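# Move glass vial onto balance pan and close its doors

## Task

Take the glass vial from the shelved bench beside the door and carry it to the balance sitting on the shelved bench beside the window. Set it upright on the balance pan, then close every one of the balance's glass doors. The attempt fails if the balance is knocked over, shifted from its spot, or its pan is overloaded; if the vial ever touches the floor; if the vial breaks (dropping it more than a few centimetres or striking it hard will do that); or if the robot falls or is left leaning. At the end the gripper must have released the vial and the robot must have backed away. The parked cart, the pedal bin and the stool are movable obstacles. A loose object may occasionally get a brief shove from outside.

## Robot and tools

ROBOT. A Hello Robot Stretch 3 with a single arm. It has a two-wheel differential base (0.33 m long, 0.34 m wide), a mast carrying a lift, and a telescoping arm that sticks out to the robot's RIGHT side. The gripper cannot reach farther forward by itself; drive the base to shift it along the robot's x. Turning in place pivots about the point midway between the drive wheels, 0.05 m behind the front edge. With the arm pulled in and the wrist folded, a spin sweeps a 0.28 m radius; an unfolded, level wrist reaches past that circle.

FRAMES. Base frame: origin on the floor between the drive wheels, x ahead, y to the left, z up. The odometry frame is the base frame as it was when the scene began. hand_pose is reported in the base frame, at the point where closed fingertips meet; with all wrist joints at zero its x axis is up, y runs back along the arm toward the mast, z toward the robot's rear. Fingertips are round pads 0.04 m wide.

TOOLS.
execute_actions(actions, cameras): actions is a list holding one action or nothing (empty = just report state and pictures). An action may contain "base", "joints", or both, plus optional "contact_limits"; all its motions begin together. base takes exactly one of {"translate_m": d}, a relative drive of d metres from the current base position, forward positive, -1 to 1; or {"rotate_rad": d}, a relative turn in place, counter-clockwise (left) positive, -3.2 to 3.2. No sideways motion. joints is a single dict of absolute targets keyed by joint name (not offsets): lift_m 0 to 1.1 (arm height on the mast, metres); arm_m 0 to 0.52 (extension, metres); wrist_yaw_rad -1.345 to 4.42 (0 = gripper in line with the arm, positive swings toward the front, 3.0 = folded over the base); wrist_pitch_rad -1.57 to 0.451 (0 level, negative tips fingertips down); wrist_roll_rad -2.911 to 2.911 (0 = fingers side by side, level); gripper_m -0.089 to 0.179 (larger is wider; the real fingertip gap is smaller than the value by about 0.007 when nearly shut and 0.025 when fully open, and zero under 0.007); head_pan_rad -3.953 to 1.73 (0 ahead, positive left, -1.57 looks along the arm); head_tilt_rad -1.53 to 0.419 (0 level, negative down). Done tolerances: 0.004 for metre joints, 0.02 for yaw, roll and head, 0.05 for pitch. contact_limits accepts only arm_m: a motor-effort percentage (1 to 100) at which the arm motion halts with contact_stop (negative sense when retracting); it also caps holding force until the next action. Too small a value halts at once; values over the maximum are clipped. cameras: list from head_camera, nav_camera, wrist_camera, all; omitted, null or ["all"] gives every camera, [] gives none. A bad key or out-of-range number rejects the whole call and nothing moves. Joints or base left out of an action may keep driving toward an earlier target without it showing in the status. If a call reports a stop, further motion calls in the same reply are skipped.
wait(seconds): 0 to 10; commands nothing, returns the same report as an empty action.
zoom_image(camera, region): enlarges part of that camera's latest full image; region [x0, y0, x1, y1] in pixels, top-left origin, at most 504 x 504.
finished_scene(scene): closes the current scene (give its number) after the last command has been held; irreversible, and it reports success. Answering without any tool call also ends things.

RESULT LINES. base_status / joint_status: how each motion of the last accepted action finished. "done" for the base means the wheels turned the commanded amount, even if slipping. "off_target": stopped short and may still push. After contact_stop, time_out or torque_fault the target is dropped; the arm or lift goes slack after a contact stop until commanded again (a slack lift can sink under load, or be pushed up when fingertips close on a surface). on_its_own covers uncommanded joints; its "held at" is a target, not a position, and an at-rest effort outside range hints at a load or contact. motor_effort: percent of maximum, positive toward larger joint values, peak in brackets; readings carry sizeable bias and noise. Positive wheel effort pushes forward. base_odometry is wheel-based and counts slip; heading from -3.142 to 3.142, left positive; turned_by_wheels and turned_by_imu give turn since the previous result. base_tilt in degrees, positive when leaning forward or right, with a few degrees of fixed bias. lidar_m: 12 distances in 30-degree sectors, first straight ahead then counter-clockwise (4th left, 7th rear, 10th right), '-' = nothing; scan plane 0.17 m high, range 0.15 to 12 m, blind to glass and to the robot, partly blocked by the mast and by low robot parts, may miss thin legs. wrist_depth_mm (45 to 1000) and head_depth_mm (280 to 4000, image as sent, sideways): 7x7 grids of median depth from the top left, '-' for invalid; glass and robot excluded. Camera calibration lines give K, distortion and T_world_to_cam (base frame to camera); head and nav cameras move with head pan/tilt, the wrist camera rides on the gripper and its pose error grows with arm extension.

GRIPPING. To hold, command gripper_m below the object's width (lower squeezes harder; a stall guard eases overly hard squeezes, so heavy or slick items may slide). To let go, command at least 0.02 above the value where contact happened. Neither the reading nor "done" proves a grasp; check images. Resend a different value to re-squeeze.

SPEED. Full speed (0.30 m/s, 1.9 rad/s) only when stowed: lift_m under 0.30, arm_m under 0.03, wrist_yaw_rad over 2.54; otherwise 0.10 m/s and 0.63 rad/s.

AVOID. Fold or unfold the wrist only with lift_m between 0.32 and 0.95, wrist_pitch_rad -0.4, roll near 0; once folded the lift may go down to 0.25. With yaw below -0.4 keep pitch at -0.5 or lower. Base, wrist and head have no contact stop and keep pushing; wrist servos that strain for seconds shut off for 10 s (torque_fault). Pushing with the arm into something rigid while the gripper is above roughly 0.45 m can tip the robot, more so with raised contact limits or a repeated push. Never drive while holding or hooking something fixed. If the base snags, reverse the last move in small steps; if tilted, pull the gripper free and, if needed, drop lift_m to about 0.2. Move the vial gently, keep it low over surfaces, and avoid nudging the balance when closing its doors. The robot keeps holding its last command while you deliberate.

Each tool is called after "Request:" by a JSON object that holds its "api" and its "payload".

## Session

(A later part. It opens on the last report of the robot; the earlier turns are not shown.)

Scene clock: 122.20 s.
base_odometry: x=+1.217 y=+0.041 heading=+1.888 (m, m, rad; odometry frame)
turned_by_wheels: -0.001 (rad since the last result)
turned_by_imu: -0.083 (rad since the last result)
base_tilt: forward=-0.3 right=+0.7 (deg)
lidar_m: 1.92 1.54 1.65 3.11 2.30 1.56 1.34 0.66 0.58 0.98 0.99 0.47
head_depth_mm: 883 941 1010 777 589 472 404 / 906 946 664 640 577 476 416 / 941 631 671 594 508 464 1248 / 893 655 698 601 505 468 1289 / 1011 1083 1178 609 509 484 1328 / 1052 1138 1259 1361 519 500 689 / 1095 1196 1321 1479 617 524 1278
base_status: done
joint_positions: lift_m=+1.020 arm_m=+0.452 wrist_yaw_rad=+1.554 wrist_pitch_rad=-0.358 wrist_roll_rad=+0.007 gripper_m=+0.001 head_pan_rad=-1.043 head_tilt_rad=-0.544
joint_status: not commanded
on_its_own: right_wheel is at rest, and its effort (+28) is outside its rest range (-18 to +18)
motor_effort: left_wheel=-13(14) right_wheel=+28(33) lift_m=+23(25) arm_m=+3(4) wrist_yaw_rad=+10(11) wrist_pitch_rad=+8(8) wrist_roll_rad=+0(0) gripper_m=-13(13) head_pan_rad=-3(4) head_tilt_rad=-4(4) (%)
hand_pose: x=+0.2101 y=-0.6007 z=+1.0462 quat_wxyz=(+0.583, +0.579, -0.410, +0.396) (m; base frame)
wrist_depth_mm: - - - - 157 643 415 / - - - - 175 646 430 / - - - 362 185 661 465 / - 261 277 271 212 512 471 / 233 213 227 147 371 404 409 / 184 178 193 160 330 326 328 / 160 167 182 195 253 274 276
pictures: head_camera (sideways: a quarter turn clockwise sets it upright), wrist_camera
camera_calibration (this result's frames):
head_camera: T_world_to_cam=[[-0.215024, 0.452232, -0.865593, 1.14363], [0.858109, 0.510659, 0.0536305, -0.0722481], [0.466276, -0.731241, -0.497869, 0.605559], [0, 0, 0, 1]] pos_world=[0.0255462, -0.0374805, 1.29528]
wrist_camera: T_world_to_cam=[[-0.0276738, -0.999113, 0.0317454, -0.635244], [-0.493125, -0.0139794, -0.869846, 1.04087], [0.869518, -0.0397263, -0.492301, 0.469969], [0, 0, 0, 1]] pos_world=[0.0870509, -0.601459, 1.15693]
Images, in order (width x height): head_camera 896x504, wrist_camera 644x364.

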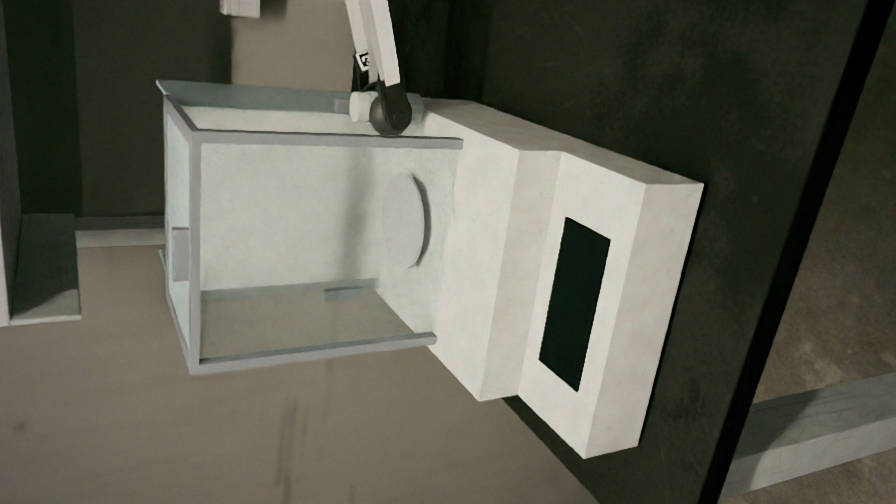

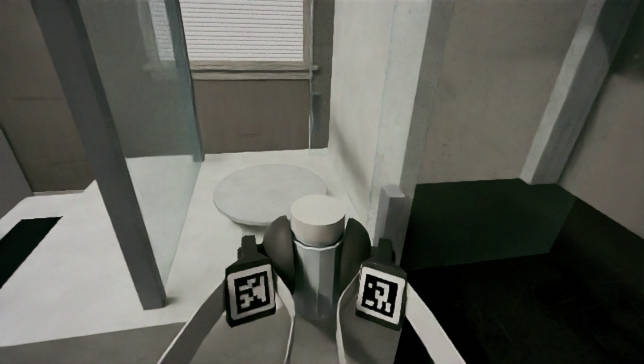

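Request:
{"api": "execute_actions", "payload": {"actions": [{"base":{"translate_m":-0.1}}], "cameras": []}}

Request:
{"api": "execute_actions", "payload": {"actions": [{"base":{"rotate_rad":0.083},"joints":{"lift_m":1.06}}], "cameras": ["head_camera","wrist_camera"]}}

Request:
{"api": "zoom_image", "payload": {"camera": "head_camera", "region": [130,60,490,420]}}

Scene clock: 126.03 s.
base_odometry: x=+1.248 y=-0.054 heading=+1.888 (m, m, rad; odometry frame)
turned_by_wheels: +0.000 (rad since the last result)
turned_by_imu: +0.000 (rad since the last result)
base_tilt: forward=-0.2 right=+0.7 (deg)
lidar_m: 2.02 1.61 1.78 3.15 2.14 1.46 1.24 1.01 0.59 0.56 1.01 0.56
head_depth_mm: 890 934 1025 778 588 472 415 / 919 993 1053 759 593 474 428 / 952 1014 1076 731 598 477 1279 / 980 666 708 617 570 482 1312 / 916 698 736 608 520 486 1345 / 1057 1128 1266 615 533 515 1359 / 1104 1197 1340 1399 555 538 747
base_status: done
joint_positions: lift_m=+1.020 arm_m=+0.452 wrist_yaw_rad=+1.568 wrist_pitch_rad=-0.357 wrist_roll_rad=+0.007 gripper_m=+0.001 head_pan_rad=-1.043 head_tilt_rad=-0.544
joint_status: not commanded
motor_effort: left_wheel=+0(13) right_wheel=-1(23) lift_m=+23(23) arm_m=+3(3) wrist_yaw_rad=+1(10) wrist_pitch_rad=+7(8) wrist_roll_rad=+0(0) gripper_m=-12(14) head_pan_rad=-3(3) head_tilt_rad=-5(4) (%)
hand_pose: x=+0.2103 y=-0.5974 z=+1.0466 quat_wxyz=(+0.580, +0.582, -0.406, +0.400) (m; base frame)
wrist_depth_mm: - - - - 890 678 479 / - - - 420 966 686 493 / - - 380 357 970 593 492 / - 305 281 301 508 518 479 / 286 249 259 147 394 400 407 / 259 274 281 160 322 325 329 / 261 262 258 269 269 273 275
pictures: none
No camera images: the call's "cameras" was empty. Leave "cameras" out to get every camera's image.

Scene clock: 127.20 s.
base_odometry: x=+1.248 y=-0.054 heading=+1.971 (m, m, rad; odometry frame)
turned_by_wheels: +0.083 (rad since the last result)
turned_by_imu: +0.083 (rad since the last result)
base_tilt: forward=-0.2 right=+0.7 (deg)
lidar_m: 2.02 1.62 1.90 2.92 1.94 1.43 1.24 1.01 0.59 0.55 1.02 0.56
head_depth_mm: 905 960 1019 783 588 472 415 / 942 1014 1066 753 593 475 1249 / 979 659 700 635 586 477 1296 / 914 696 737 601 537 482 1346 / 1071 1159 1267 609 532 513 1362 / 1124 1221 1356 634 552 536 1273 / 1186 1315 1460 1623 577 660 787
base_status: done
joint_positions: lift_m=+1.060 arm_m=+0.452 wrist_yaw_rad=+1.569 wrist_pitch_rad=-0.356 wrist_roll_rad=+0.007 gripper_m=+0.001 head_pan_rad=-1.043 head_tilt_rad=-0.544
joint_status: all done
motor_effort: left_wheel=-1(4) right_wheel=+0(6) lift_m=+25(27) arm_m=+3(4) wrist_yaw_rad=+1(1) wrist_pitch_rad=+7(7) wrist_roll_rad=+0(0) gripper_m=-12(12) head_pan_rad=-4(3) head_tilt_rad=-4(4) (%)
hand_pose: x=+0.2104 y=-0.5973 z=+1.0866 quat_wxyz=(+0.580, +0.582, -0.406, +0.401) (m; base frame)
wrist_depth_mm: - - - - 233 732 538 / - - - - 235 785 467 / - - - - 266 789 491 / - - 357 366 305 740 517 / - 330 294 147 307 472 472 / 302 244 247 160 362 380 382 / 246 247 261 266 294 320 324
pictures: head_camera (sideways: a quarter turn clockwise sets it upright), wrist_camera
camera_calibration (this result's frames):
head_camera: T_world_to_cam=[[-0.215024, 0.452232, -0.865593, 1.14363], [0.858109, 0.510659, 0.0536305, -0.0722481], [0.466276, -0.731241, -0.497869, 0.605559], [0, 0, 0, 1]] pos_world=[0.0255462, -0.0374805, 1.29528]
wrist_camera: T_world_to_cam=[[-0.0131356, -0.99941, 0.0317212, -0.636364], [-0.491121, -0.0211852, -0.870834, 1.07247], [0.870992, -0.0270178, -0.490553, 0.495115], [0, 0, 0, 1]] pos_world=[0.087113, -0.599892, 1.19701]
Images, in order (width x height): head_camera 896x504, wrist_camera 644x364.

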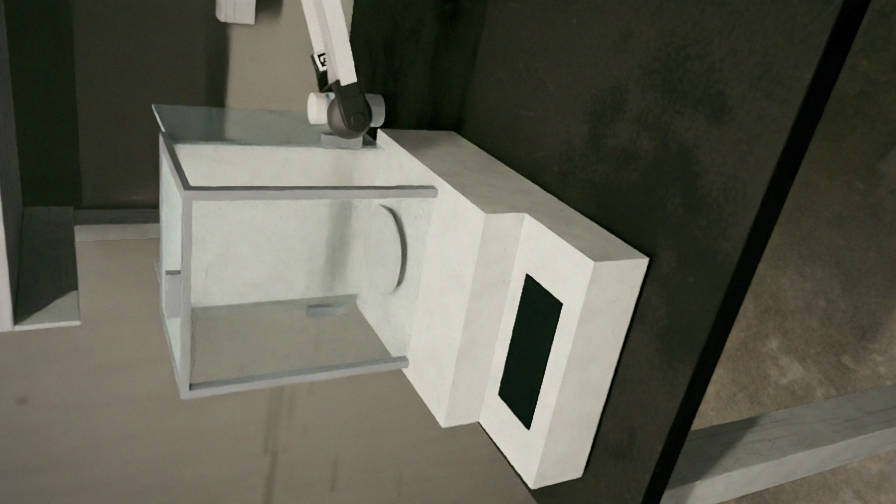

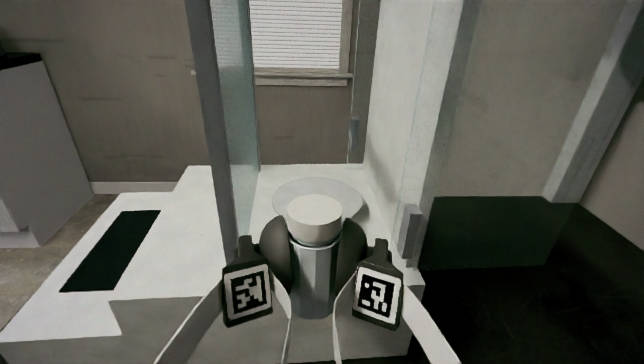

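Region (130, 60, 490, 420) of head_camera's 896x504 image, scaled by 1.400, with more detail than that image has.

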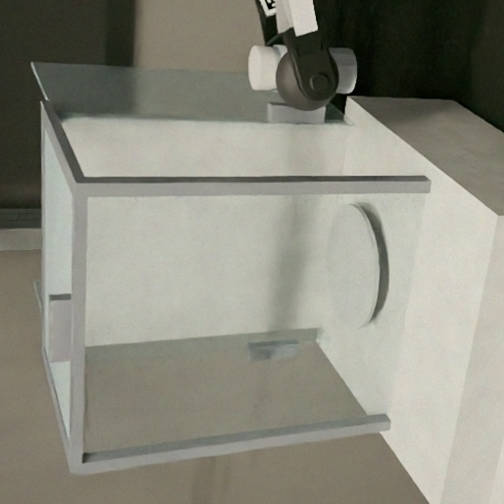

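Request:
{"api": "execute_actions", "payload": {"actions": [{"base":{"translate_m":0.1},"joints":{"arm_m":0.445}}], "cameras": ["wrist_camera"]}}

Request:
{"api": "execute_actions", "payload": {"actions": [{"base":{"translate_m":0.07}}], "cameras": ["head_camera","wrist_camera"]}}

Scene clock: 130.17 s.
base_odometry: x=+1.209 y=+0.038 heading=+1.971 (m, m, rad; odometry frame)
turned_by_wheels: +0.000 (rad since the last result)
turned_by_imu: -0.001 (rad since the last result)
base_tilt: forward=-0.2 right=+0.7 (deg)
lidar_m: 1.91 1.53 1.78 2.95 2.08 1.53 1.34 0.66 0.59 0.99 0.51 0.48
head_depth_mm: 897 931 672 688 586 472 413 / 934 628 649 565 515 466 428 / 881 658 700 596 503 466 1283 / 1021 1094 1181 601 506 482 1347 / 1069 1153 1278 1358 527 512 1286 / 1125 1226 1352 1520 588 534 682 / 1182 1298 1449 1620 1796 1539 1368
base_status: done
joint_positions: lift_m=+1.060 arm_m=+0.445 wrist_yaw_rad=+1.569 wrist_pitch_rad=-0.356 wrist_roll_rad=+0.007 gripper_m=+0.001 head_pan_rad=-1.043 head_tilt_rad=-0.544
joint_status: all done
motor_effort: left_wheel=-2(2) right_wheel=+0(5) lift_m=+26(25) arm_m=-4(6) wrist_yaw_rad=+1(1) wrist_pitch_rad=+7(7) wrist_roll_rad=+0(0) gripper_m=-12(12) head_pan_rad=-4(3) head_tilt_rad=-4(5) (%)
hand_pose: x=+0.2104 y=-0.5909 z=+1.0866 quat_wxyz=(+0.580, +0.582, -0.406, +0.401) (m; base frame)
wrist_depth_mm: - - - - 229 132 93 / - - - - 233 133 93 / - 82 - - 234 134 102 / - 84 - - 236 134 401 / - 98 293 147 237 135 444 / 302 219 246 160 197 144 385 / 236 194 196 199 198 167 322
pictures: wrist_camera
camera_calibration (this result's frames):
wrist_camera: T_world_to_cam=[[-0.0131159, -0.999411, 0.0317212, -0.629997], [-0.491121, -0.0211949, -0.870834, 1.0726], [0.870993, -0.0270007, -0.490553, 0.495297], [0, 0, 0, 1]] pos_world=[0.087113, -0.593519, 1.19701]
Images, in order (width x height): wrist_camera 644x364.

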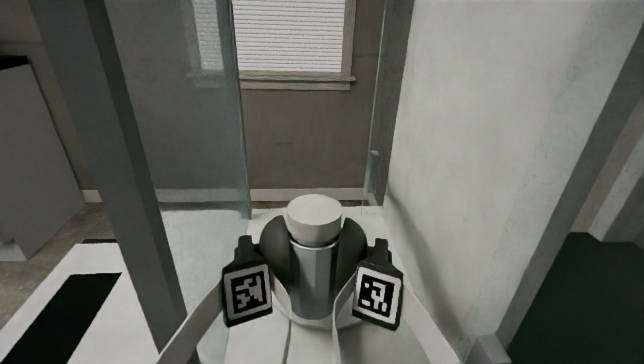

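Scene clock: 131.83 s.
base_odometry: x=+1.181 y=+0.103 heading=+1.971 (m, m, rad; odometry frame)
turned_by_wheels: +0.000 (rad since the last result)
turned_by_imu: -0.001 (rad since the last result)
base_tilt: forward=-0.1 right=+0.8 (deg)
lidar_m: 1.85 1.48 1.68 2.96 2.19 1.60 1.41 0.72 0.62 0.99 0.43 0.45
head_depth_mm: 895 600 631 583 481 436 405 / 889 624 648 586 496 449 426 / 970 1023 1103 592 501 465 1282 / 1015 1101 1205 1294 508 480 1346 / 1065 1164 1276 1415 608 500 624 / 1120 1225 1348 1506 1675 533 1355 / 1179 1295 1441 1628 1840 1638 1369
base_status: done
joint_positions: lift_m=+1.060 arm_m=+0.445 wrist_yaw_rad=+1.569 wrist_pitch_rad=-0.356 wrist_roll_rad=+0.007 gripper_m=+0.001 head_pan_rad=-1.043 head_tilt_rad=-0.544
joint_status: not commanded
motor_effort: left_wheel=-3(3) right_wheel=+4(7) lift_m=+26(26) arm_m=-4(4) wrist_yaw_rad=+1(1) wrist_pitch_rad=+7(7) wrist_roll_rad=+0(0) gripper_m=-12(12) head_pan_rad=-3(3) head_tilt_rad=-5(4) (%)
hand_pose: x=+0.2104 y=-0.5908 z=+1.0866 quat_wxyz=(+0.580, +0.582, -0.406, +0.401) (m; base frame)
wrist_depth_mm: - - - - - 125 87 / - - - - - 125 88 / - - - - - 126 88 / - - - - 222 126 88 / - - - 147 224 127 88 / - 236 247 160 185 128 89 / 237 200 194 187 186 128 89
pictures: head_camera (sideways: a quarter turn clockwise sets it upright), wrist_camera
camera_calibration (this result's frames):
head_camera: T_world_to_cam=[[-0.215024, 0.452232, -0.865593, 1.14363], [0.858109, 0.510659, 0.0536305, -0.0722481], [0.466276, -0.731241, -0.497869, 0.605559], [0, 0, 0, 1]] pos_world=[0.0255462, -0.0374805, 1.29528]
wrist_camera: T_world_to_cam=[[-0.0125683, -0.999418, 0.0317212, -0.629988], [-0.491115, -0.0214638, -0.87083, 1.07244], [0.871004, -0.0265236, -0.490559, 0.495587], [0, 0, 0, 1]] pos_world=[0.0871147, -0.593458, 1.19701]
Images, in order (width x height): head_camera 896x504, wrist_camera 644x364.

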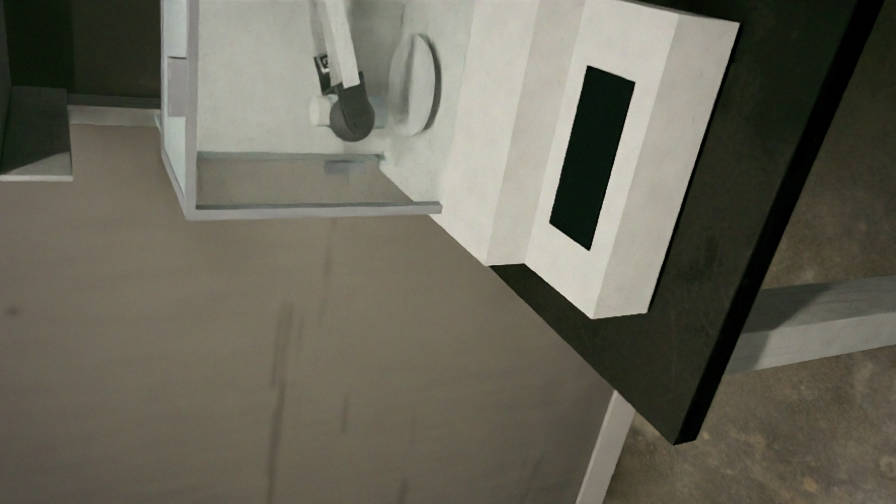

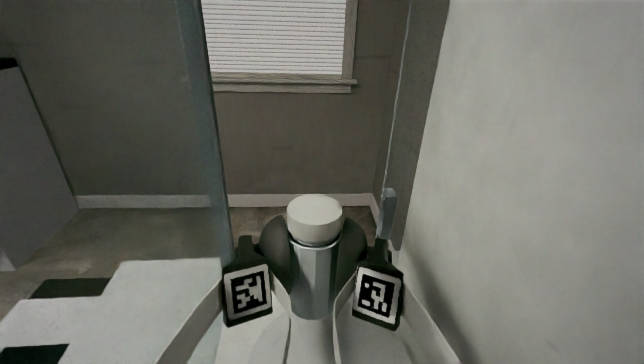

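Request:
{"api": "execute_actions", "payload": {"actions": [{"base":{"translate_m":-0.02},"joints":{"lift_m":1.03,"head_pan_rad":-1.25}}], "cameras": ["head_camera","wrist_camera"]}}

Scene clock: 133.87 s.
base_odometry: x=+1.189 y=+0.085 heading=+1.971 (m, m, rad; odometry frame)
turned_by_wheels: +0.000 (rad since the last result)
turned_by_imu: -0.001 (rad since the last result)
base_tilt: forward=-0.1 right=+0.7 (deg)
lidar_m: 1.86 1.50 1.70 2.96 2.16 1.58 1.39 0.70 0.61 0.99 0.44 0.46
head_depth_mm: 876 927 - 779 588 471 405 / 898 960 1022 755 592 474 417 / 916 616 642 595 505 456 430 / 934 635 665 586 506 461 1264 / 806 1001 1104 609 509 470 1286 / 990 1067 1168 1277 516 486 684 / 1018 1111 1223 1350 637 491 583
base_status: done
joint_positions: lift_m=+1.030 arm_m=+0.445 wrist_yaw_rad=+1.569 wrist_pitch_rad=-0.345 wrist_roll_rad=+0.007 gripper_m=+0.001 head_pan_rad=-1.243 head_tilt_rad=-0.544
joint_status: all done
motor_effort: left_wheel=-1(5) right_wheel=+2(5) lift_m=+19(22) arm_m=-4(4) wrist_yaw_rad=+1(1) wrist_pitch_rad=+3(7) wrist_roll_rad=+0(0) gripper_m=-12(12) head_pan_rad=-4(21) head_tilt_rad=-4(4) (%)
hand_pose: x=+0.2117 y=-0.5908 z=+1.0597 quat_wxyz=(+0.578, +0.579, -0.409, +0.404) (m; base frame)
wrist_depth_mm: - - - - - 127 89 / - - - - - 128 89 / - - - - 240 128 90 / - - - - 226 129 90 / - 258 252 147 227 129 90 / 251 203 211 159 188 129 90 / 170 172 163 159 166 130 91
pictures: head_camera (sideways: a quarter turn clockwise sets it upright), wrist_camera
camera_calibration (this result's frames):
head_camera: T_world_to_cam=[[-0.121085, 0.485889, -0.865593, 1.14305], [0.942326, 0.330371, 0.0536305, -0.0727618], [0.312025, -0.809177, -0.497869, 0.6065], [0, 0, 0, 1]] pos_world=[0.0177283, -0.0405921, 1.29528]
wrist_camera: T_world_to_cam=[[-0.0129495, -0.999417, 0.0315893, -0.6289], [-0.480761, -0.0214777, -0.876588, 1.05359], [0.876756, -0.0265383, -0.480203, 0.469067], [0, 0, 0, 1]] pos_world=[0.0871257, -0.593456, 1.16868]
Images, in order (width x height): head_camera 896x504, wrist_camera 644x364.

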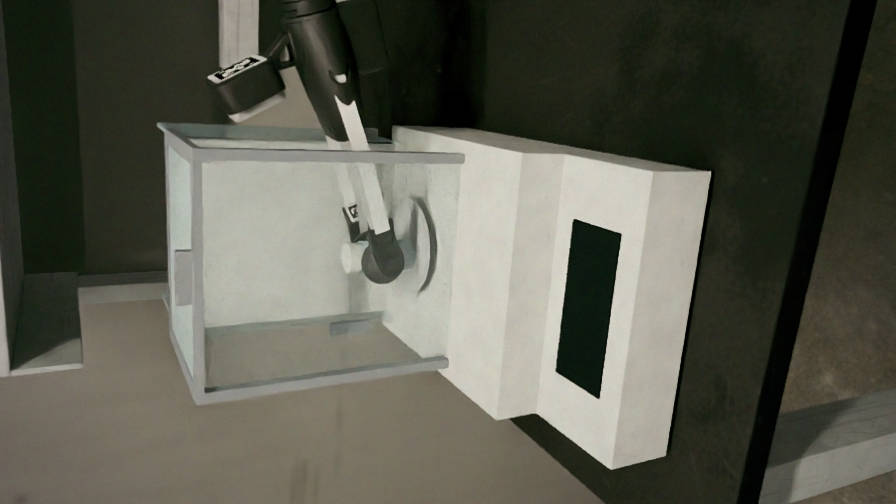

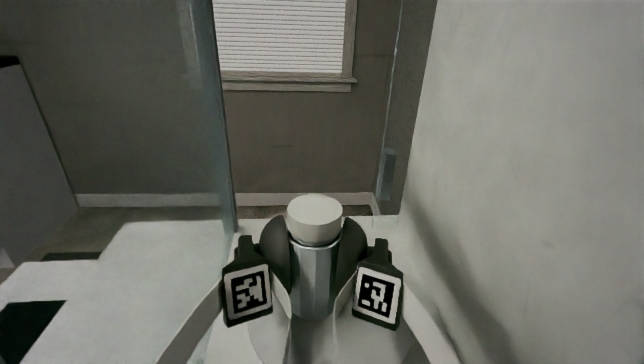

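Request:
{"api": "execute_actions", "payload": {"actions": [{"joints":{"lift_m":1.034,"gripper_m":0.045}}], "cameras": ["wrist_camera"]}}

Request:
{"api": "execute_actions", "payload": {"actions": [{"joints":{"lift_m":1.09}}], "cameras": []}}

Request:
{"api": "execute_actions", "payload": {"actions": [{"base":{"translate_m":-0.14}}], "cameras": ["head_camera","wrist_camera"]}}

Scene clock: 135.93 s.
base_odometry: x=+1.189 y=+0.085 heading=+1.971 (m, m, rad; odometry frame)
turned_by_wheels: +0.000 (rad since the last result)
turned_by_imu: +0.000 (rad since the last result)
base_tilt: forward=-0.2 right=+0.7 (deg)
lidar_m: 1.86 1.49 1.70 2.95 2.15 1.58 1.39 0.70 0.61 0.99 0.44 0.45
head_depth_mm: 880 929 - 782 588 472 405 / 900 960 1020 752 594 474 417 / 917 618 645 595 505 456 430 / 935 636 667 586 505 461 1260 / 810 1007 1111 608 509 471 1289 / 988 1064 1170 1264 517 485 679 / 1017 1108 1219 1358 638 490 584
base_status: not commanded
joint_positions: lift_m=+1.034 arm_m=+0.445 wrist_yaw_rad=+1.569 wrist_pitch_rad=-0.352 wrist_roll_rad=+0.007 gripper_m=+0.045 head_pan_rad=-1.243 head_tilt_rad=-0.544
joint_status: all done
motor_effort: left_wheel=-2(2) right_wheel=+1(2) lift_m=+26(26) arm_m=-4(4) wrist_yaw_rad=+1(1) wrist_pitch_rad=+5(5) wrist_roll_rad=+0(0) gripper_m=+1(80) head_pan_rad=-4(3) head_tilt_rad=-5(4) (%)
hand_pose: x=+0.2108 y=-0.5908 z=+1.0615 quat_wxyz=(+0.579, +0.581, -0.407, +0.402) (m; base frame)
wrist_depth_mm: - - - - - 127 89 / - - - - - 128 89 / - - - - 243 128 90 / - - - - 226 129 90 / - 261 253 150 206 129 90 / 249 205 - 163 188 130 90 / 175 173 169 161 168 130 91
pictures: wrist_camera
camera_calibration (this result's frames):
wrist_camera: T_world_to_cam=[[-0.0127073, -0.999417, 0.0316747, -0.629109], [-0.487415, -0.0214678, -0.872906, 1.0523], [0.873078, -0.026531, -0.486859, 0.47853], [0, 0, 0, 1]] pos_world=[0.0871204, -0.593456, 1.17147]
Images, in order (width x height): wrist_camera 644x364.

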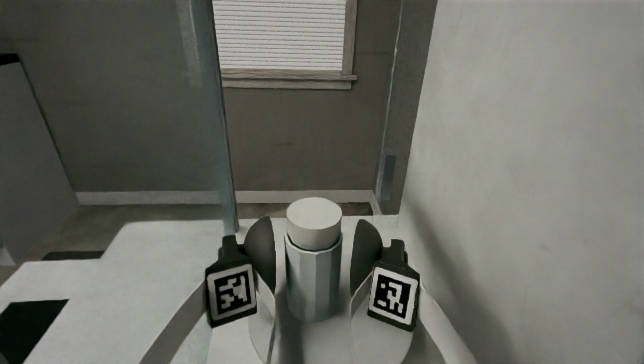

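Scene clock: 137.27 s.
base_odometry: x=+1.189 y=+0.085 heading=+1.971 (m, m, rad; odometry frame)
turned_by_wheels: +0.000 (rad since the last result)
turned_by_imu: +0.000 (rad since the last result)
base_tilt: forward=-0.2 right=+0.8 (deg)
lidar_m: 1.87 1.49 1.71 2.95 2.17 1.58 1.39 0.70 0.61 0.98 0.44 0.46
head_depth_mm: 873 922 1025 784 587 472 405 / 900 973 1034 756 594 475 417 / 918 618 660 594 505 455 429 / 931 635 657 601 505 461 1261 / 809 1003 1104 606 510 471 1292 / 989 1064 1166 1261 517 485 682 / 1017 1106 1217 1358 637 490 583
base_status: not commanded
joint_positions: lift_m=+1.090 arm_m=+0.445 wrist_yaw_rad=+1.569 wrist_pitch_rad=-0.352 wrist_roll_rad=+0.007 gripper_m=+0.045 head_pan_rad=-1.243 head_tilt_rad=-0.544
joint_status: all done
motor_effort: left_wheel=-1(2) right_wheel=+1(1) lift_m=+26(26) arm_m=-4(4) wrist_yaw_rad=+1(0) wrist_pitch_rad=+6(5) wrist_roll_rad=+0(0) gripper_m=+0(0) head_pan_rad=-3(4) head_tilt_rad=-5(4) (%)
hand_pose: x=+0.2108 y=-0.5908 z=+1.1176 quat_wxyz=(+0.579, +0.581, -0.407, +0.402) (m; base frame)
wrist_depth_mm: - 87 - - - 156 490 / - - - - - 120 87 / - - - - - - - / - - - - 227 129 90 / - - - - 206 129 90 / - 303 - 275 187 130 90 / 281 241 236 210 225 130 91
pictures: none
No camera images: the call's "cameras" was empty. Leave "cameras" out to get every camera's image.

Scene clock: 139.63 s.
base_odometry: x=+1.244 y=-0.044 heading=+1.971 (m, m, rad; odometry frame)
turned_by_wheels: +0.000 (rad since the last result)
turned_by_imu: +0.000 (rad since the last result)
base_tilt: forward=-0.2 right=+0.8 (deg)
lidar_m: 2.01 1.61 1.89 2.93 1.95 1.43 1.25 1.02 0.60 0.56 1.02 0.55
head_depth_mm: 879 928 1024 781 588 473 414 / 904 957 1044 788 591 475 427 / 924 984 1056 798 596 478 1254 / 945 1025 1065 734 601 480 1294 / 971 659 698 612 564 485 1320 / 893 677 713 615 515 488 1362 / 776 1089 1214 621 519 504 1369
base_status: done
joint_positions: lift_m=+1.090 arm_m=+0.445 wrist_yaw_rad=+1.568 wrist_pitch_rad=-0.352 wrist_roll_rad=+0.007 gripper_m=+0.045 head_pan_rad=-1.243 head_tilt_rad=-0.544
joint_status: not commanded
motor_effort: left_wheel=-1(4) right_wheel=+1(4) lift_m=+26(26) arm_m=-4(4) wrist_yaw_rad=+1(2) wrist_pitch_rad=+6(5) wrist_roll_rad=+0(0) gripper_m=+0(1) head_pan_rad=-3(4) head_tilt_rad=-5(4) (%)
hand_pose: x=+0.2108 y=-0.5911 z=+1.1176 quat_wxyz=(+0.579, +0.581, -0.407, +0.402) (m; base frame)
wrist_depth_mm: - - 323 - 276 702 538 / - - - - 250 700 538 / - - - - 251 749 485 / - - 418 424 254 788 510 / - 415 341 318 287 517 503 / - 309 - 282 409 422 427 / 291 257 244 254 268 351 359
pictures: head_camera (sideways: a quarter turn clockwise sets it upright), wrist_camera
camera_calibration (this result's frames):
head_camera: T_world_to_cam=[[-0.121056, 0.485896, -0.865593, 1.14305], [0.942346, 0.330316, 0.0536305, -0.0727619], [0.311978, -0.809195, -0.497869, 0.606501], [0, 0, 0, 1]] pos_world=[0.0177259, -0.0405928, 1.29528]
wrist_camera: T_world_to_cam=[[-0.0138677, -0.999402, 0.0316746, -0.630895], [-0.48744, -0.0209018, -0.872906, 1.10153], [0.873046, -0.0275447, -0.486859, 0.5052], [0, 0, 0, 1]] pos_world=[0.0871167, -0.593578, 1.22748]
Images, in order (width x height): head_camera 896x504, wrist_camera 644x364.

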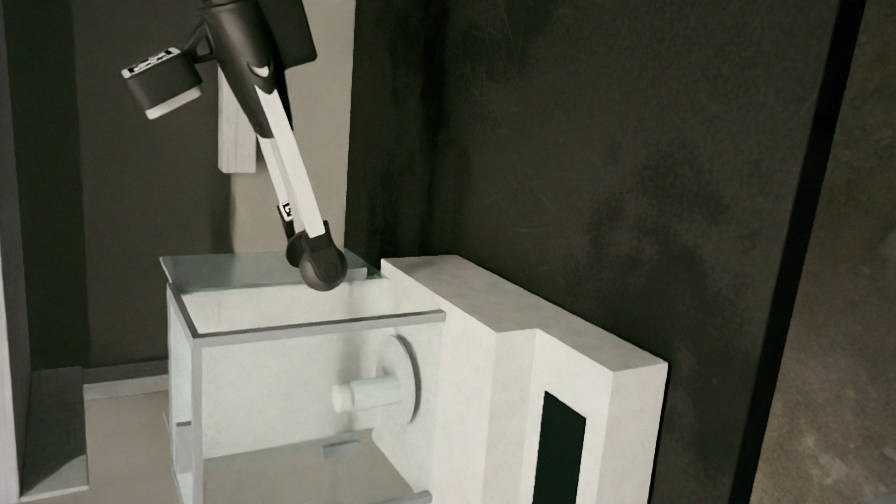

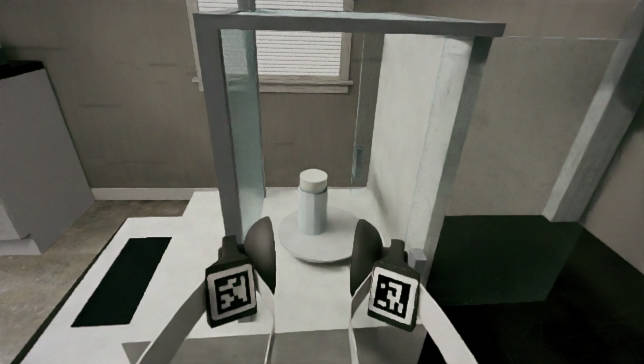

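Request:
{"api": "execute_actions", "payload": {"actions": [{"joints":{"lift_m":1.02,"arm_m":0.515,"gripper_m":0.06},"base":{"translate_m":-0.01}}], "cameras": ["wrist_camera"]}}

Request:
{"api": "execute_actions", "payload": {"actions": [{"base":{"translate_m":0.04}}], "cameras": ["head_camera","wrist_camera"]}}

Scene clock: 143.07 s.
base_odometry: x=+1.248 y=-0.054 heading=+1.971 (m, m, rad; odometry frame)
turned_by_wheels: +0.000 (rad since the last result)
turned_by_imu: -0.001 (rad since the last result)
base_tilt: forward=-0.3 right=+0.7 (deg)
lidar_m: 2.02 1.62 1.91 2.93 1.94 1.43 1.24 1.01 0.59 0.56 1.02 0.56
head_depth_mm: 884 928 972 780 585 471 414 / 902 958 1028 790 592 475 426 / 924 987 1062 794 597 478 1249 / 944 1027 1097 757 602 481 1283 / 970 664 698 628 567 484 1323 / 918 679 713 615 517 486 1364 / 790 1076 1207 620 520 503 1367
base_status: done
joint_positions: lift_m=+1.020 arm_m=+0.515 wrist_yaw_rad=+1.569 wrist_pitch_rad=-0.352 wrist_roll_rad=+0.007 gripper_m=+0.060 head_pan_rad=-1.243 head_tilt_rad=-0.544
joint_status: all done
motor_effort: left_wheel=-1(4) right_wheel=+0(4) lift_m=+20(23) arm_m=+4(5) wrist_yaw_rad=+1(1) wrist_pitch_rad=+6(5) wrist_roll_rad=+0(0) gripper_m=+0(60) head_pan_rad=-3(4) head_tilt_rad=-4(4) (%)
hand_pose: x=+0.2108 y=-0.6602 z=+1.0479 quat_wxyz=(+0.579, +0.581, -0.407, +0.402) (m; base frame)
wrist_depth_mm: - - - - - 685 419 / - - - - - 668 443 / - 381 378 368 - 677 463 / 386 277 281 285 526 519 467 / 224 218 241 236 415 406 413 / 220 223 - 247 336 326 332 / 243 247 256 263 264 275 276
pictures: wrist_camera
camera_calibration (this result's frames):
wrist_camera: T_world_to_cam=[[-0.012973, -0.999414, 0.0316749, -0.697945], [-0.487435, -0.021338, -0.872899, 1.03895], [0.873063, -0.0267636, -0.486872, 0.469893], [0, 0, 0, 1]] pos_world=[0.0871195, -0.662791, 1.15778]
Images, in order (width x height): wrist_camera 644x364.

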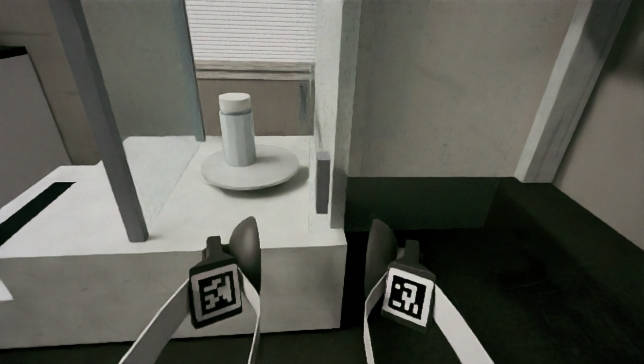

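Scene clock: 144.40 s.
base_odometry: x=+1.232 y=-0.017 heading=+1.971 (m, m, rad; odometry frame)
turned_by_wheels: +0.000 (rad since the last result)
turned_by_imu: +0.000 (rad since the last result)
base_tilt: forward=-0.2 right=+0.8 (deg)
lidar_m: 1.98 1.59 1.85 3.56 1.99 1.47 1.28 0.61 0.57 0.99 1.02 0.53
head_depth_mm: 879 926 977 779 588 471 415 / 901 955 1031 791 591 476 427 / 926 987 1058 797 598 478 1248 / 947 1003 717 669 585 480 1279 / 963 657 694 608 532 484 1316 / 863 678 716 613 514 486 1359 / 1008 1104 1206 620 517 492 1362
base_status: done
joint_positions: lift_m=+1.020 arm_m=+0.515 wrist_yaw_rad=+1.569 wrist_pitch_rad=-0.352 wrist_roll_rad=+0.007 gripper_m=+0.060 head_pan_rad=-1.243 head_tilt_rad=-0.544
joint_status: not commanded
motor_effort: left_wheel=-2(2) right_wheel=+0(6) lift_m=+20(20) arm_m=+4(4) wrist_yaw_rad=+1(0) wrist_pitch_rad=+5(5) wrist_roll_rad=+0(0) gripper_m=+0(1) head_pan_rad=-4(4) head_tilt_rad=-4(4) (%)
hand_pose: x=+0.2108 y=-0.6602 z=+1.0479 quat_wxyz=(+0.579, +0.581, -0.407, +0.402) (m; base frame)
wrist_depth_mm: - - - 242 - 675 387 / - - - 250 - 666 405 / - - 361 360 - 667 436 / 314 292 253 265 996 500 464 / 215 227 231 214 415 404 407 / 185 184 - 196 335 327 333 / 187 190 201 210 264 275 277
pictures: head_camera (sideways: a quarter turn clockwise sets it upright), wrist_camera
camera_calibration (this result's frames):
head_camera: T_world_to_cam=[[-0.121007, 0.485908, -0.865593, 1.14305], [0.942379, 0.33022, 0.0536305, -0.0727621], [0.311895, -0.809227, -0.497869, 0.606501], [0, 0, 0, 1]] pos_world=[0.0177218, -0.040594, 1.29528]
wrist_camera: T_world_to_cam=[[-0.0129728, -0.999414, 0.0316748, -0.697944], [-0.487435, -0.0213379, -0.872899, 1.03895], [0.873063, -0.0267634, -0.486872, 0.469893], [0, 0, 0, 1]] pos_world=[0.0871195, -0.662791, 1.15778]
Images, in order (width x height): head_camera 896x504, wrist_camera 644x364.

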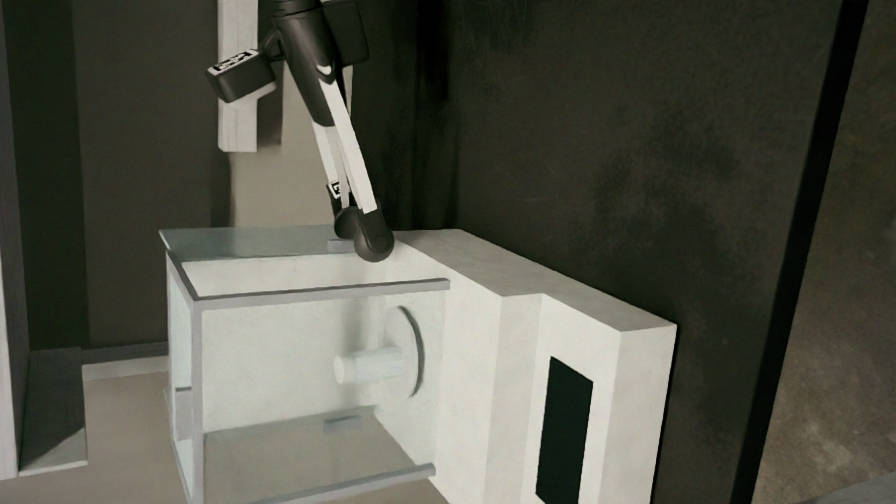

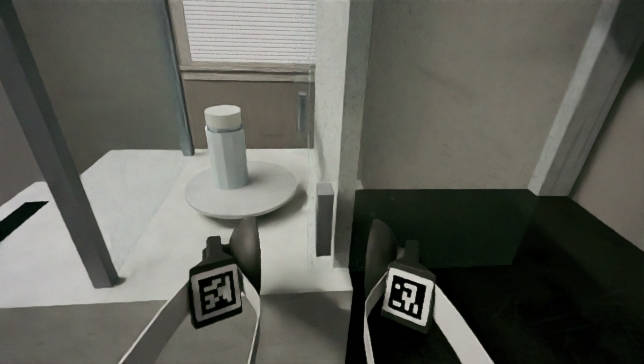

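Request:
{"api": "execute_actions", "payload": {"actions": [{"base":{"translate_m":0.03},"joints":{"lift_m":1.03}}], "cameras": ["wrist_camera"]}}

Request:
{"api": "execute_actions", "payload": {"actions": [{"joints":{"arm_m":0.36},"contact_limits":{"arm_m":15}}], "cameras": ["head_camera","wrist_camera"]}}

Scene clock: 146.70 s.
base_odometry: x=+1.220 y=+0.011 heading=+1.969 (m, m, rad; odometry frame)
turned_by_wheels: -0.001 (rad since the last result)
turned_by_imu: -0.023 (rad since the last result)
base_tilt: forward=-0.3 right=+0.8 (deg)
lidar_m: 1.95 1.56 1.78 3.55 2.09 1.50 1.30 0.63 0.57 0.99 1.01 0.51
head_depth_mm: 882 926 999 781 588 473 414 / 901 954 1026 790 592 474 426 / 917 992 1049 800 596 479 1256 / 942 979 675 664 570 482 1263 / 959 651 689 608 513 478 1296 / 858 666 712 614 513 485 1331 / 1004 1081 1187 619 518 491 1369
base_status: done
joint_positions: lift_m=+1.030 arm_m=+0.515 wrist_yaw_rad=+1.568 wrist_pitch_rad=-0.372 wrist_roll_rad=+0.007 gripper_m=+0.060 head_pan_rad=-1.243 head_tilt_rad=-0.544
joint_status: all done
on_its_own: right_wheel is at rest, and its effort (+27) is outside its rest range (-18 to +18)
motor_effort: left_wheel=-13(12) right_wheel=+27(30) lift_m=+24(26) arm_m=+4(4) wrist_yaw_rad=+2(4) wrist_pitch_rad=+12(13) wrist_roll_rad=+0(0) gripper_m=+1(1) head_pan_rad=-3(3) head_tilt_rad=-4(4) (%)
hand_pose: x=+0.2086 y=-0.6605 z=+1.0531 quat_wxyz=(+0.583, +0.585, -0.402, +0.396) (m; base frame)
wrist_depth_mm: - - - 241 - 641 384 / - - - 262 - 655 408 / - - - 277 - 647 433 / 294 296 251 289 947 497 453 / 160 233 235 229 417 408 412 / 178 193 - 198 339 331 336 / 173 177 188 201 269 279 282
pictures: wrist_camera
camera_calibration (this result's frames):
wrist_camera: T_world_to_cam=[[-0.0135653, -0.9994, 0.0318791, -0.698508], [-0.504326, -0.0206912, -0.863266, 1.03628], [0.863407, -0.0277879, -0.503742, 0.493479], [0, 0, 0, 1]] pos_world=[0.0870736, -0.662934, 1.16544]
Images, in order (width x height): wrist_camera 644x364.

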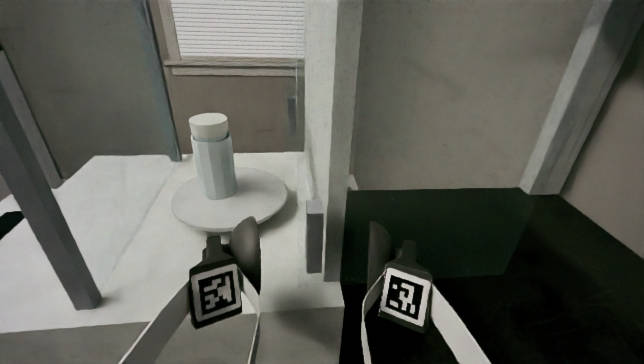

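Scene clock: 150.23 s.
base_odometry: x=+1.220 y=+0.011 heading=+1.970 (m, m, rad; odometry frame)
turned_by_wheels: +0.001 (rad since the last result)
turned_by_imu: -0.024 (rad since the last result)
base_tilt: forward=-0.2 right=+0.8 (deg)
lidar_m: 1.94 1.56 1.74 2.94 2.15 1.52 1.31 0.64 0.57 0.99 1.01 0.50
head_depth_mm: 874 927 996 747 587 471 414 / 895 944 1041 789 592 474 425 / 915 985 1062 795 597 477 429 / 929 986 1054 647 580 480 1254 / 954 643 684 606 513 472 1291 / 885 658 697 614 513 481 1331 / 765 1071 1167 617 518 489 1335
base_status: not commanded
joint_positions: lift_m=+1.030 arm_m=+0.394 wrist_yaw_rad=+1.414 wrist_pitch_rad=-0.366 wrist_roll_rad=+0.003 gripper_m=+0.060 head_pan_rad=-1.243 head_tilt_rad=-0.544
joint_status: arm_m contact_stop (moved -0.121 of -0.155)
on_its_own: wrist_yaw_rad is held at +1.457, not at your +1.570, by its stall guard, which is still easing; arm_m is slack since a contact_stop, until your next command for it (your +0.360 is given up)
motor_effort: left_wheel=-6(16) right_wheel=+9(30) lift_m=+24(24) arm_m=+0(13) wrist_yaw_rad=+28(72) wrist_pitch_rad=+10(12) wrist_roll_rad=+2(2) gripper_m=+11(25) head_pan_rad=-4(3) head_tilt_rad=-4(5) (%)
contact_limits: arm_m 15 (drawing in: default 24, maximum 39; extending or still: default 33, maximum 54)
hand_pose: x=+0.2064 y=-0.5748 z=+1.0543 quat_wxyz=(+0.612, +0.550, -0.446, +0.353) (m; base frame)
wrist_depth_mm: - - - - 208 552 452 / - - - - 215 506 477 / - - - 334 223 545 484 / - 320 279 267 232 542 487 / 297 236 238 232 237 412 418 / 234 194 195 199 218 336 341 / 168 166 182 207 244 283 286
pictures: head_camera (sideways: a quarter turn clockwise sets it upright), wrist_camera
camera_calibration (this result's frames):
head_camera: T_world_to_cam=[[-0.12103, 0.486235, -0.865406, 1.14281], [0.942441, 0.330044, 0.0536339, -0.0727669], [0.311701, -0.809102, -0.498192, 0.606924], [0, 0, 0, 1]] pos_world=[0.0177142, -0.0405936, 1.29526]
wrist_camera: T_world_to_cam=[[-0.165267, -0.985589, 0.0360656, -0.578098], [-0.497834, 0.051799, -0.865724, 1.08085], [0.85138, -0.16103, -0.49922, 0.419552], [0, 0, 0, 1]] pos_world=[0.0853428, -0.558193, 1.16601]
Images, in order (width x height): head_camera 896x504, wrist_camera 644x364.

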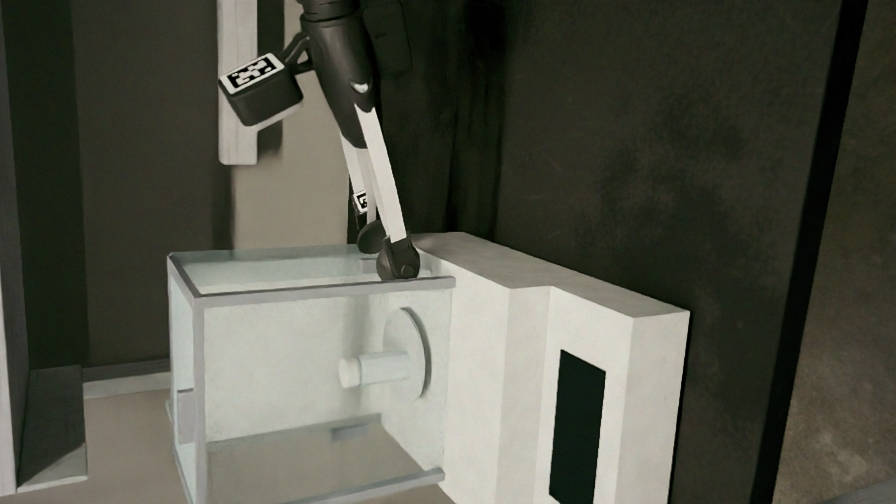

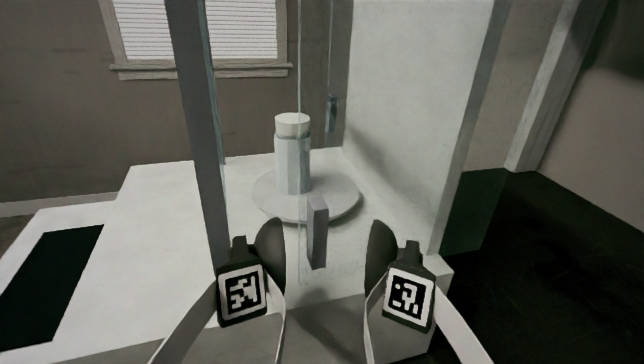

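Request:
{"api": "execute_actions", "payload": {"actions": [{"base":{"translate_m":-0.05},"joints":{"arm_m":0.42}}], "cameras": []}}

Request:
{"api": "execute_actions", "payload": {"actions": [{"base":{"rotate_rad":0.047},"joints":{"arm_m":0.49,"gripper_m":0,"wrist_yaw_rad":1.57}}], "cameras": []}}

Request:
{"api": "execute_actions", "payload": {"actions": [{"base":{"translate_m":0.022}}], "cameras": ["wrist_camera"]}}

Request:
{"api": "execute_actions", "payload": {"actions": [{"joints":{"arm_m":0.39},"contact_limits":{"arm_m":10}}], "cameras": ["head_camera","wrist_camera"]}}

Scene clock: 154.07 s.
base_odometry: x=+1.240 y=-0.035 heading=+1.970 (m, m, rad; odometry frame)
turned_by_wheels: +0.000 (rad since the last result)
turned_by_imu: -0.001 (rad since the last result)
base_tilt: forward=-0.1 right=+0.7 (deg)
lidar_m: 1.99 1.60 1.81 2.92 2.06 1.46 1.26 1.03 0.60 0.56 1.01 0.54
head_depth_mm: 882 937 - 780 587 472 415 / 900 955 1036 787 591 474 426 / 920 974 1063 798 596 477 1248 / 936 1015 1085 767 602 480 1281 / 960 993 686 636 567 484 1297 / 946 666 700 614 514 487 1323 / 817 685 752 622 516 491 1362
base_status: done
joint_positions: lift_m=+1.030 arm_m=+0.420 wrist_yaw_rad=+1.395 wrist_pitch_rad=-0.356 wrist_roll_rad=+0.004 gripper_m=+0.060 head_pan_rad=-1.243 head_tilt_rad=-0.544
joint_status: all done
on_its_own: wrist_yaw_rad is held at +1.397, not at your +1.570, by its stall guard, which is not easing now
motor_effort: left_wheel=+0(6) right_wheel=-2(6) lift_m=+24(24) arm_m=+4(2) wrist_yaw_rad=+1(10) wrist_pitch_rad=+7(11) wrist_roll_rad=+1(2) gripper_m=+1(5) head_pan_rad=-3(3) head_tilt_rad=-4(4) (%)
hand_pose: x=+0.2068 y=-0.6053 z=+1.0567 quat_wxyz=(+0.613, +0.544, -0.454, +0.350) (m; base frame)
wrist_depth_mm: - - - 307 735 589 452 / - - - 327 788 557 459 / - - 372 348 837 590 468 / - 292 296 292 533 548 470 / 278 238 243 250 417 416 429 / 201 208 - 260 350 341 343 / 208 221 258 274 275 286 289
pictures: none
No camera images: the call's "cameras" was empty. Leave "cameras" out to get every camera's image.

Scene clock: 155.77 s.
base_odometry: x=+1.240 y=-0.035 heading=+2.017 (m, m, rad; odometry frame)
turned_by_wheels: +0.047 (rad since the last result)
turned_by_imu: +0.047 (rad since the last result)
base_tilt: forward=-0.2 right=+0.7 (deg)
lidar_m: 2.00 1.60 1.88 2.93 1.96 1.45 1.26 0.61 0.56 0.56 1.02 0.54
head_depth_mm: 884 933 - 779 588 471 414 / 904 959 1027 786 592 475 427 / 927 993 1062 794 597 476 1253 / 948 1015 1093 715 601 480 1289 / 971 660 699 602 549 482 1317 / 880 682 713 613 515 487 1361 / 779 1093 1212 620 520 504 1367
base_status: done
joint_positions: lift_m=+1.030 arm_m=+0.490 wrist_yaw_rad=+1.569 wrist_pitch_rad=-0.356 wrist_roll_rad=+0.004 gripper_m=+0.000 head_pan_rad=-1.243 head_tilt_rad=-0.544
joint_status: all done
motor_effort: left_wheel=-1(3) right_wheel=+1(4) lift_m=+24(24) arm_m=+4(4) wrist_yaw_rad=+0(6) wrist_pitch_rad=+7(7) wrist_roll_rad=+1(2) gripper_m=-2(81) head_pan_rad=-3(3) head_tilt_rad=-4(4) (%)
hand_pose: x=+0.2104 y=-0.6353 z=+1.0568 quat_wxyz=(+0.581, +0.581, -0.405, +0.402) (m; base frame)
wrist_depth_mm: - - - - 204 711 491 / - - - - 206 727 434 / - - - - 986 725 456 / - 294 287 287 512 639 485 / 292 231 244 257 398 419 425 / 197 202 207 - 336 341 344 / 211 217 228 238 280 285 289
pictures: none
No camera images: the call's "cameras" was empty. Leave "cameras" out to get every camera's image.

Scene clock: 156.90 s.
base_odometry: x=+1.230 y=-0.015 heading=+2.016 (m, m, rad; odometry frame)
turned_by_wheels: -0.001 (rad since the last result)
turned_by_imu: -0.002 (rad since the last result)
base_tilt: forward=-0.2 right=+0.7 (deg)
lidar_m: 1.98 1.58 1.85 3.54 1.99 1.47 1.28 0.62 0.57 0.99 1.02 0.52
head_depth_mm: 881 932 967 781 589 473 414 / 900 956 1031 789 591 474 427 / 922 1000 1062 798 597 478 1254 / 948 1004 691 662 580 480 1288 / 965 660 695 608 531 484 1320 / 859 679 725 613 514 487 1357 / 1020 1104 1215 620 517 503 1358
base_status: done
joint_positions: lift_m=+1.030 arm_m=+0.490 wrist_yaw_rad=+1.571 wrist_pitch_rad=-0.359 wrist_roll_rad=+0.004 gripper_m=+0.000 head_pan_rad=-1.243 head_tilt_rad=-0.544
joint_status: not commanded
on_its_own: right_wheel is at rest, and its effort (+19) is outside its rest range (-18 to +18)
motor_effort: left_wheel=-8(9) right_wheel=+19(18) lift_m=+24(24) arm_m=+4(4) wrist_yaw_rad=+0(1) wrist_pitch_rad=+8(8) wrist_roll_rad=+1(1) gripper_m=-1(2) head_pan_rad=-4(4) head_tilt_rad=-4(4) (%)
hand_pose: x=+0.2100 y=-0.6347 z=+1.0560 quat_wxyz=(+0.581, +0.582, -0.403, +0.401) (m; base frame)
wrist_depth_mm: - - - - 171 721 495 / - - - - 173 718 418 / - - - - 202 728 443 / - 290 283 288 477 678 474 / 284 227 233 245 393 418 428 / 194 191 198 - 334 337 342 / 184 188 198 207 276 284 287
pictures: wrist_camera
camera_calibration (this result's frames):
wrist_camera: T_world_to_cam=[[-0.00955267, -0.999337, 0.0351358, -0.677111], [-0.493642, -0.0258444, -0.869281, 1.04079], [0.869613, -0.0256485, -0.493068, 0.483196], [0, 0, 0, 1]] pos_world=[0.0871185, -0.63737, 1.16678]
Images, in order (width x height): wrist_camera 644x364.

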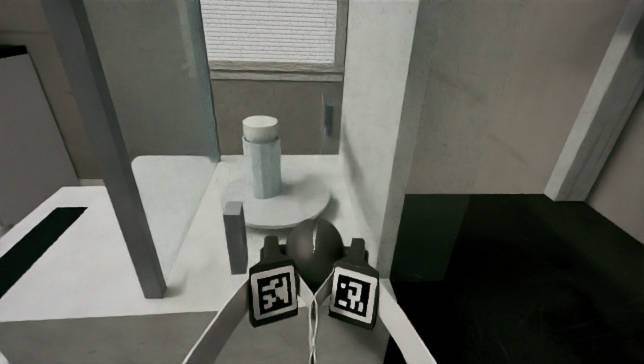

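Scene clock: 159.63 s.
base_odometry: x=+1.230 y=-0.015 heading=+2.017 (m, m, rad; odometry frame)
turned_by_wheels: +0.001 (rad since the last result)
turned_by_imu: -0.008 (rad since the last result)
base_tilt: forward=-0.3 right=+0.8 (deg)
lidar_m: 1.97 1.58 1.84 2.93 2.02 1.48 1.28 0.62 0.57 0.99 1.02 0.52
head_depth_mm: 884 930 - 763 587 472 414 / 900 963 1044 791 590 475 426 / 922 999 1069 796 598 478 1254 / 945 993 1061 667 585 480 1286 / 967 658 690 611 530 483 1313 / 873 676 717 611 514 487 1352 / 998 1106 1204 619 518 492 1367
base_status: not commanded
joint_positions: lift_m=+1.030 arm_m=+0.409 wrist_yaw_rad=+1.477 wrist_pitch_rad=-0.360 wrist_roll_rad=+0.006 gripper_m=+0.000 head_pan_rad=-1.243 head_tilt_rad=-0.544
joint_status: arm_m contact_stop (moved -0.080 of -0.100)
on_its_own: wrist_yaw_rad is held at +1.494, not at your +1.570, by its stall guard, which is not easing now; arm_m is slack since a contact_stop, until your next command for it (your +0.390 is given up)
motor_effort: left_wheel=-4(14) right_wheel=+6(29) lift_m=+23(24) arm_m=+0(11) wrist_yaw_rad=+11(40) wrist_pitch_rad=+8(9) wrist_roll_rad=+1(1) gripper_m=-5(8) head_pan_rad=-3(3) head_tilt_rad=-4(4) (%)
contact_limits: arm_m 10 (drawing in: default 24, maximum 39; extending or still: default 33, maximum 54)
hand_pose: x=+0.2089 y=-0.5759 z=+1.0559 quat_wxyz=(+0.599, +0.563, -0.431, +0.373) (m; base frame)
wrist_depth_mm: - - - - 246 165 518 / - - - - 252 178 463 / - - - - 256 616 487 / - - 292 271 263 515 505 / - 262 231 249 240 415 421 / 246 196 198 - 211 338 343 / 205 177 191 209 228 284 287
pictures: head_camera (sideways: a quarter turn clockwise sets it upright), wrist_camera
camera_calibration (this result's frames):
head_camera: T_world_to_cam=[[-0.121033, 0.486299, -0.86537, 1.14276], [0.942454, 0.330006, 0.0536346, -0.0727679], [0.311659, -0.80908, -0.498256, 0.607006], [0, 0, 0, 1]] pos_world=[0.0177126, -0.0405936, 1.29526]
wrist_camera: T_world_to_cam=[[-0.103508, -0.994085, 0.0328677, -0.593242], [-0.494189, 0.0227229, -0.869058, 1.06954], [0.863171, -0.106197, -0.493618, 0.441141], [0, 0, 0, 1]] pos_world=[0.0863713, -0.567189, 1.16675]
Images, in order (width x height): head_camera 896x504, wrist_camera 644x364.

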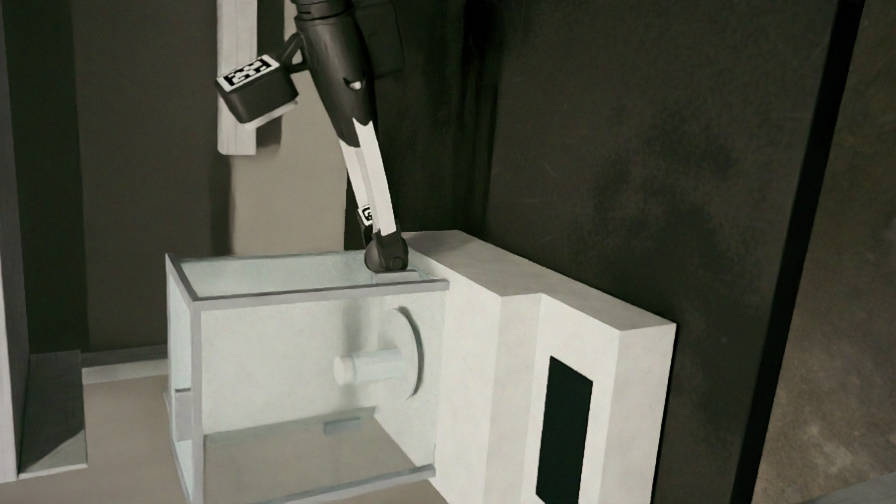

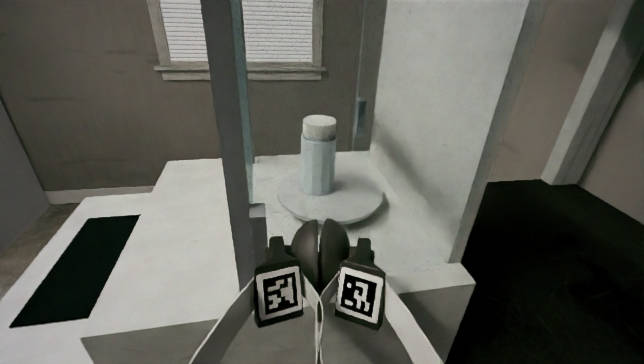

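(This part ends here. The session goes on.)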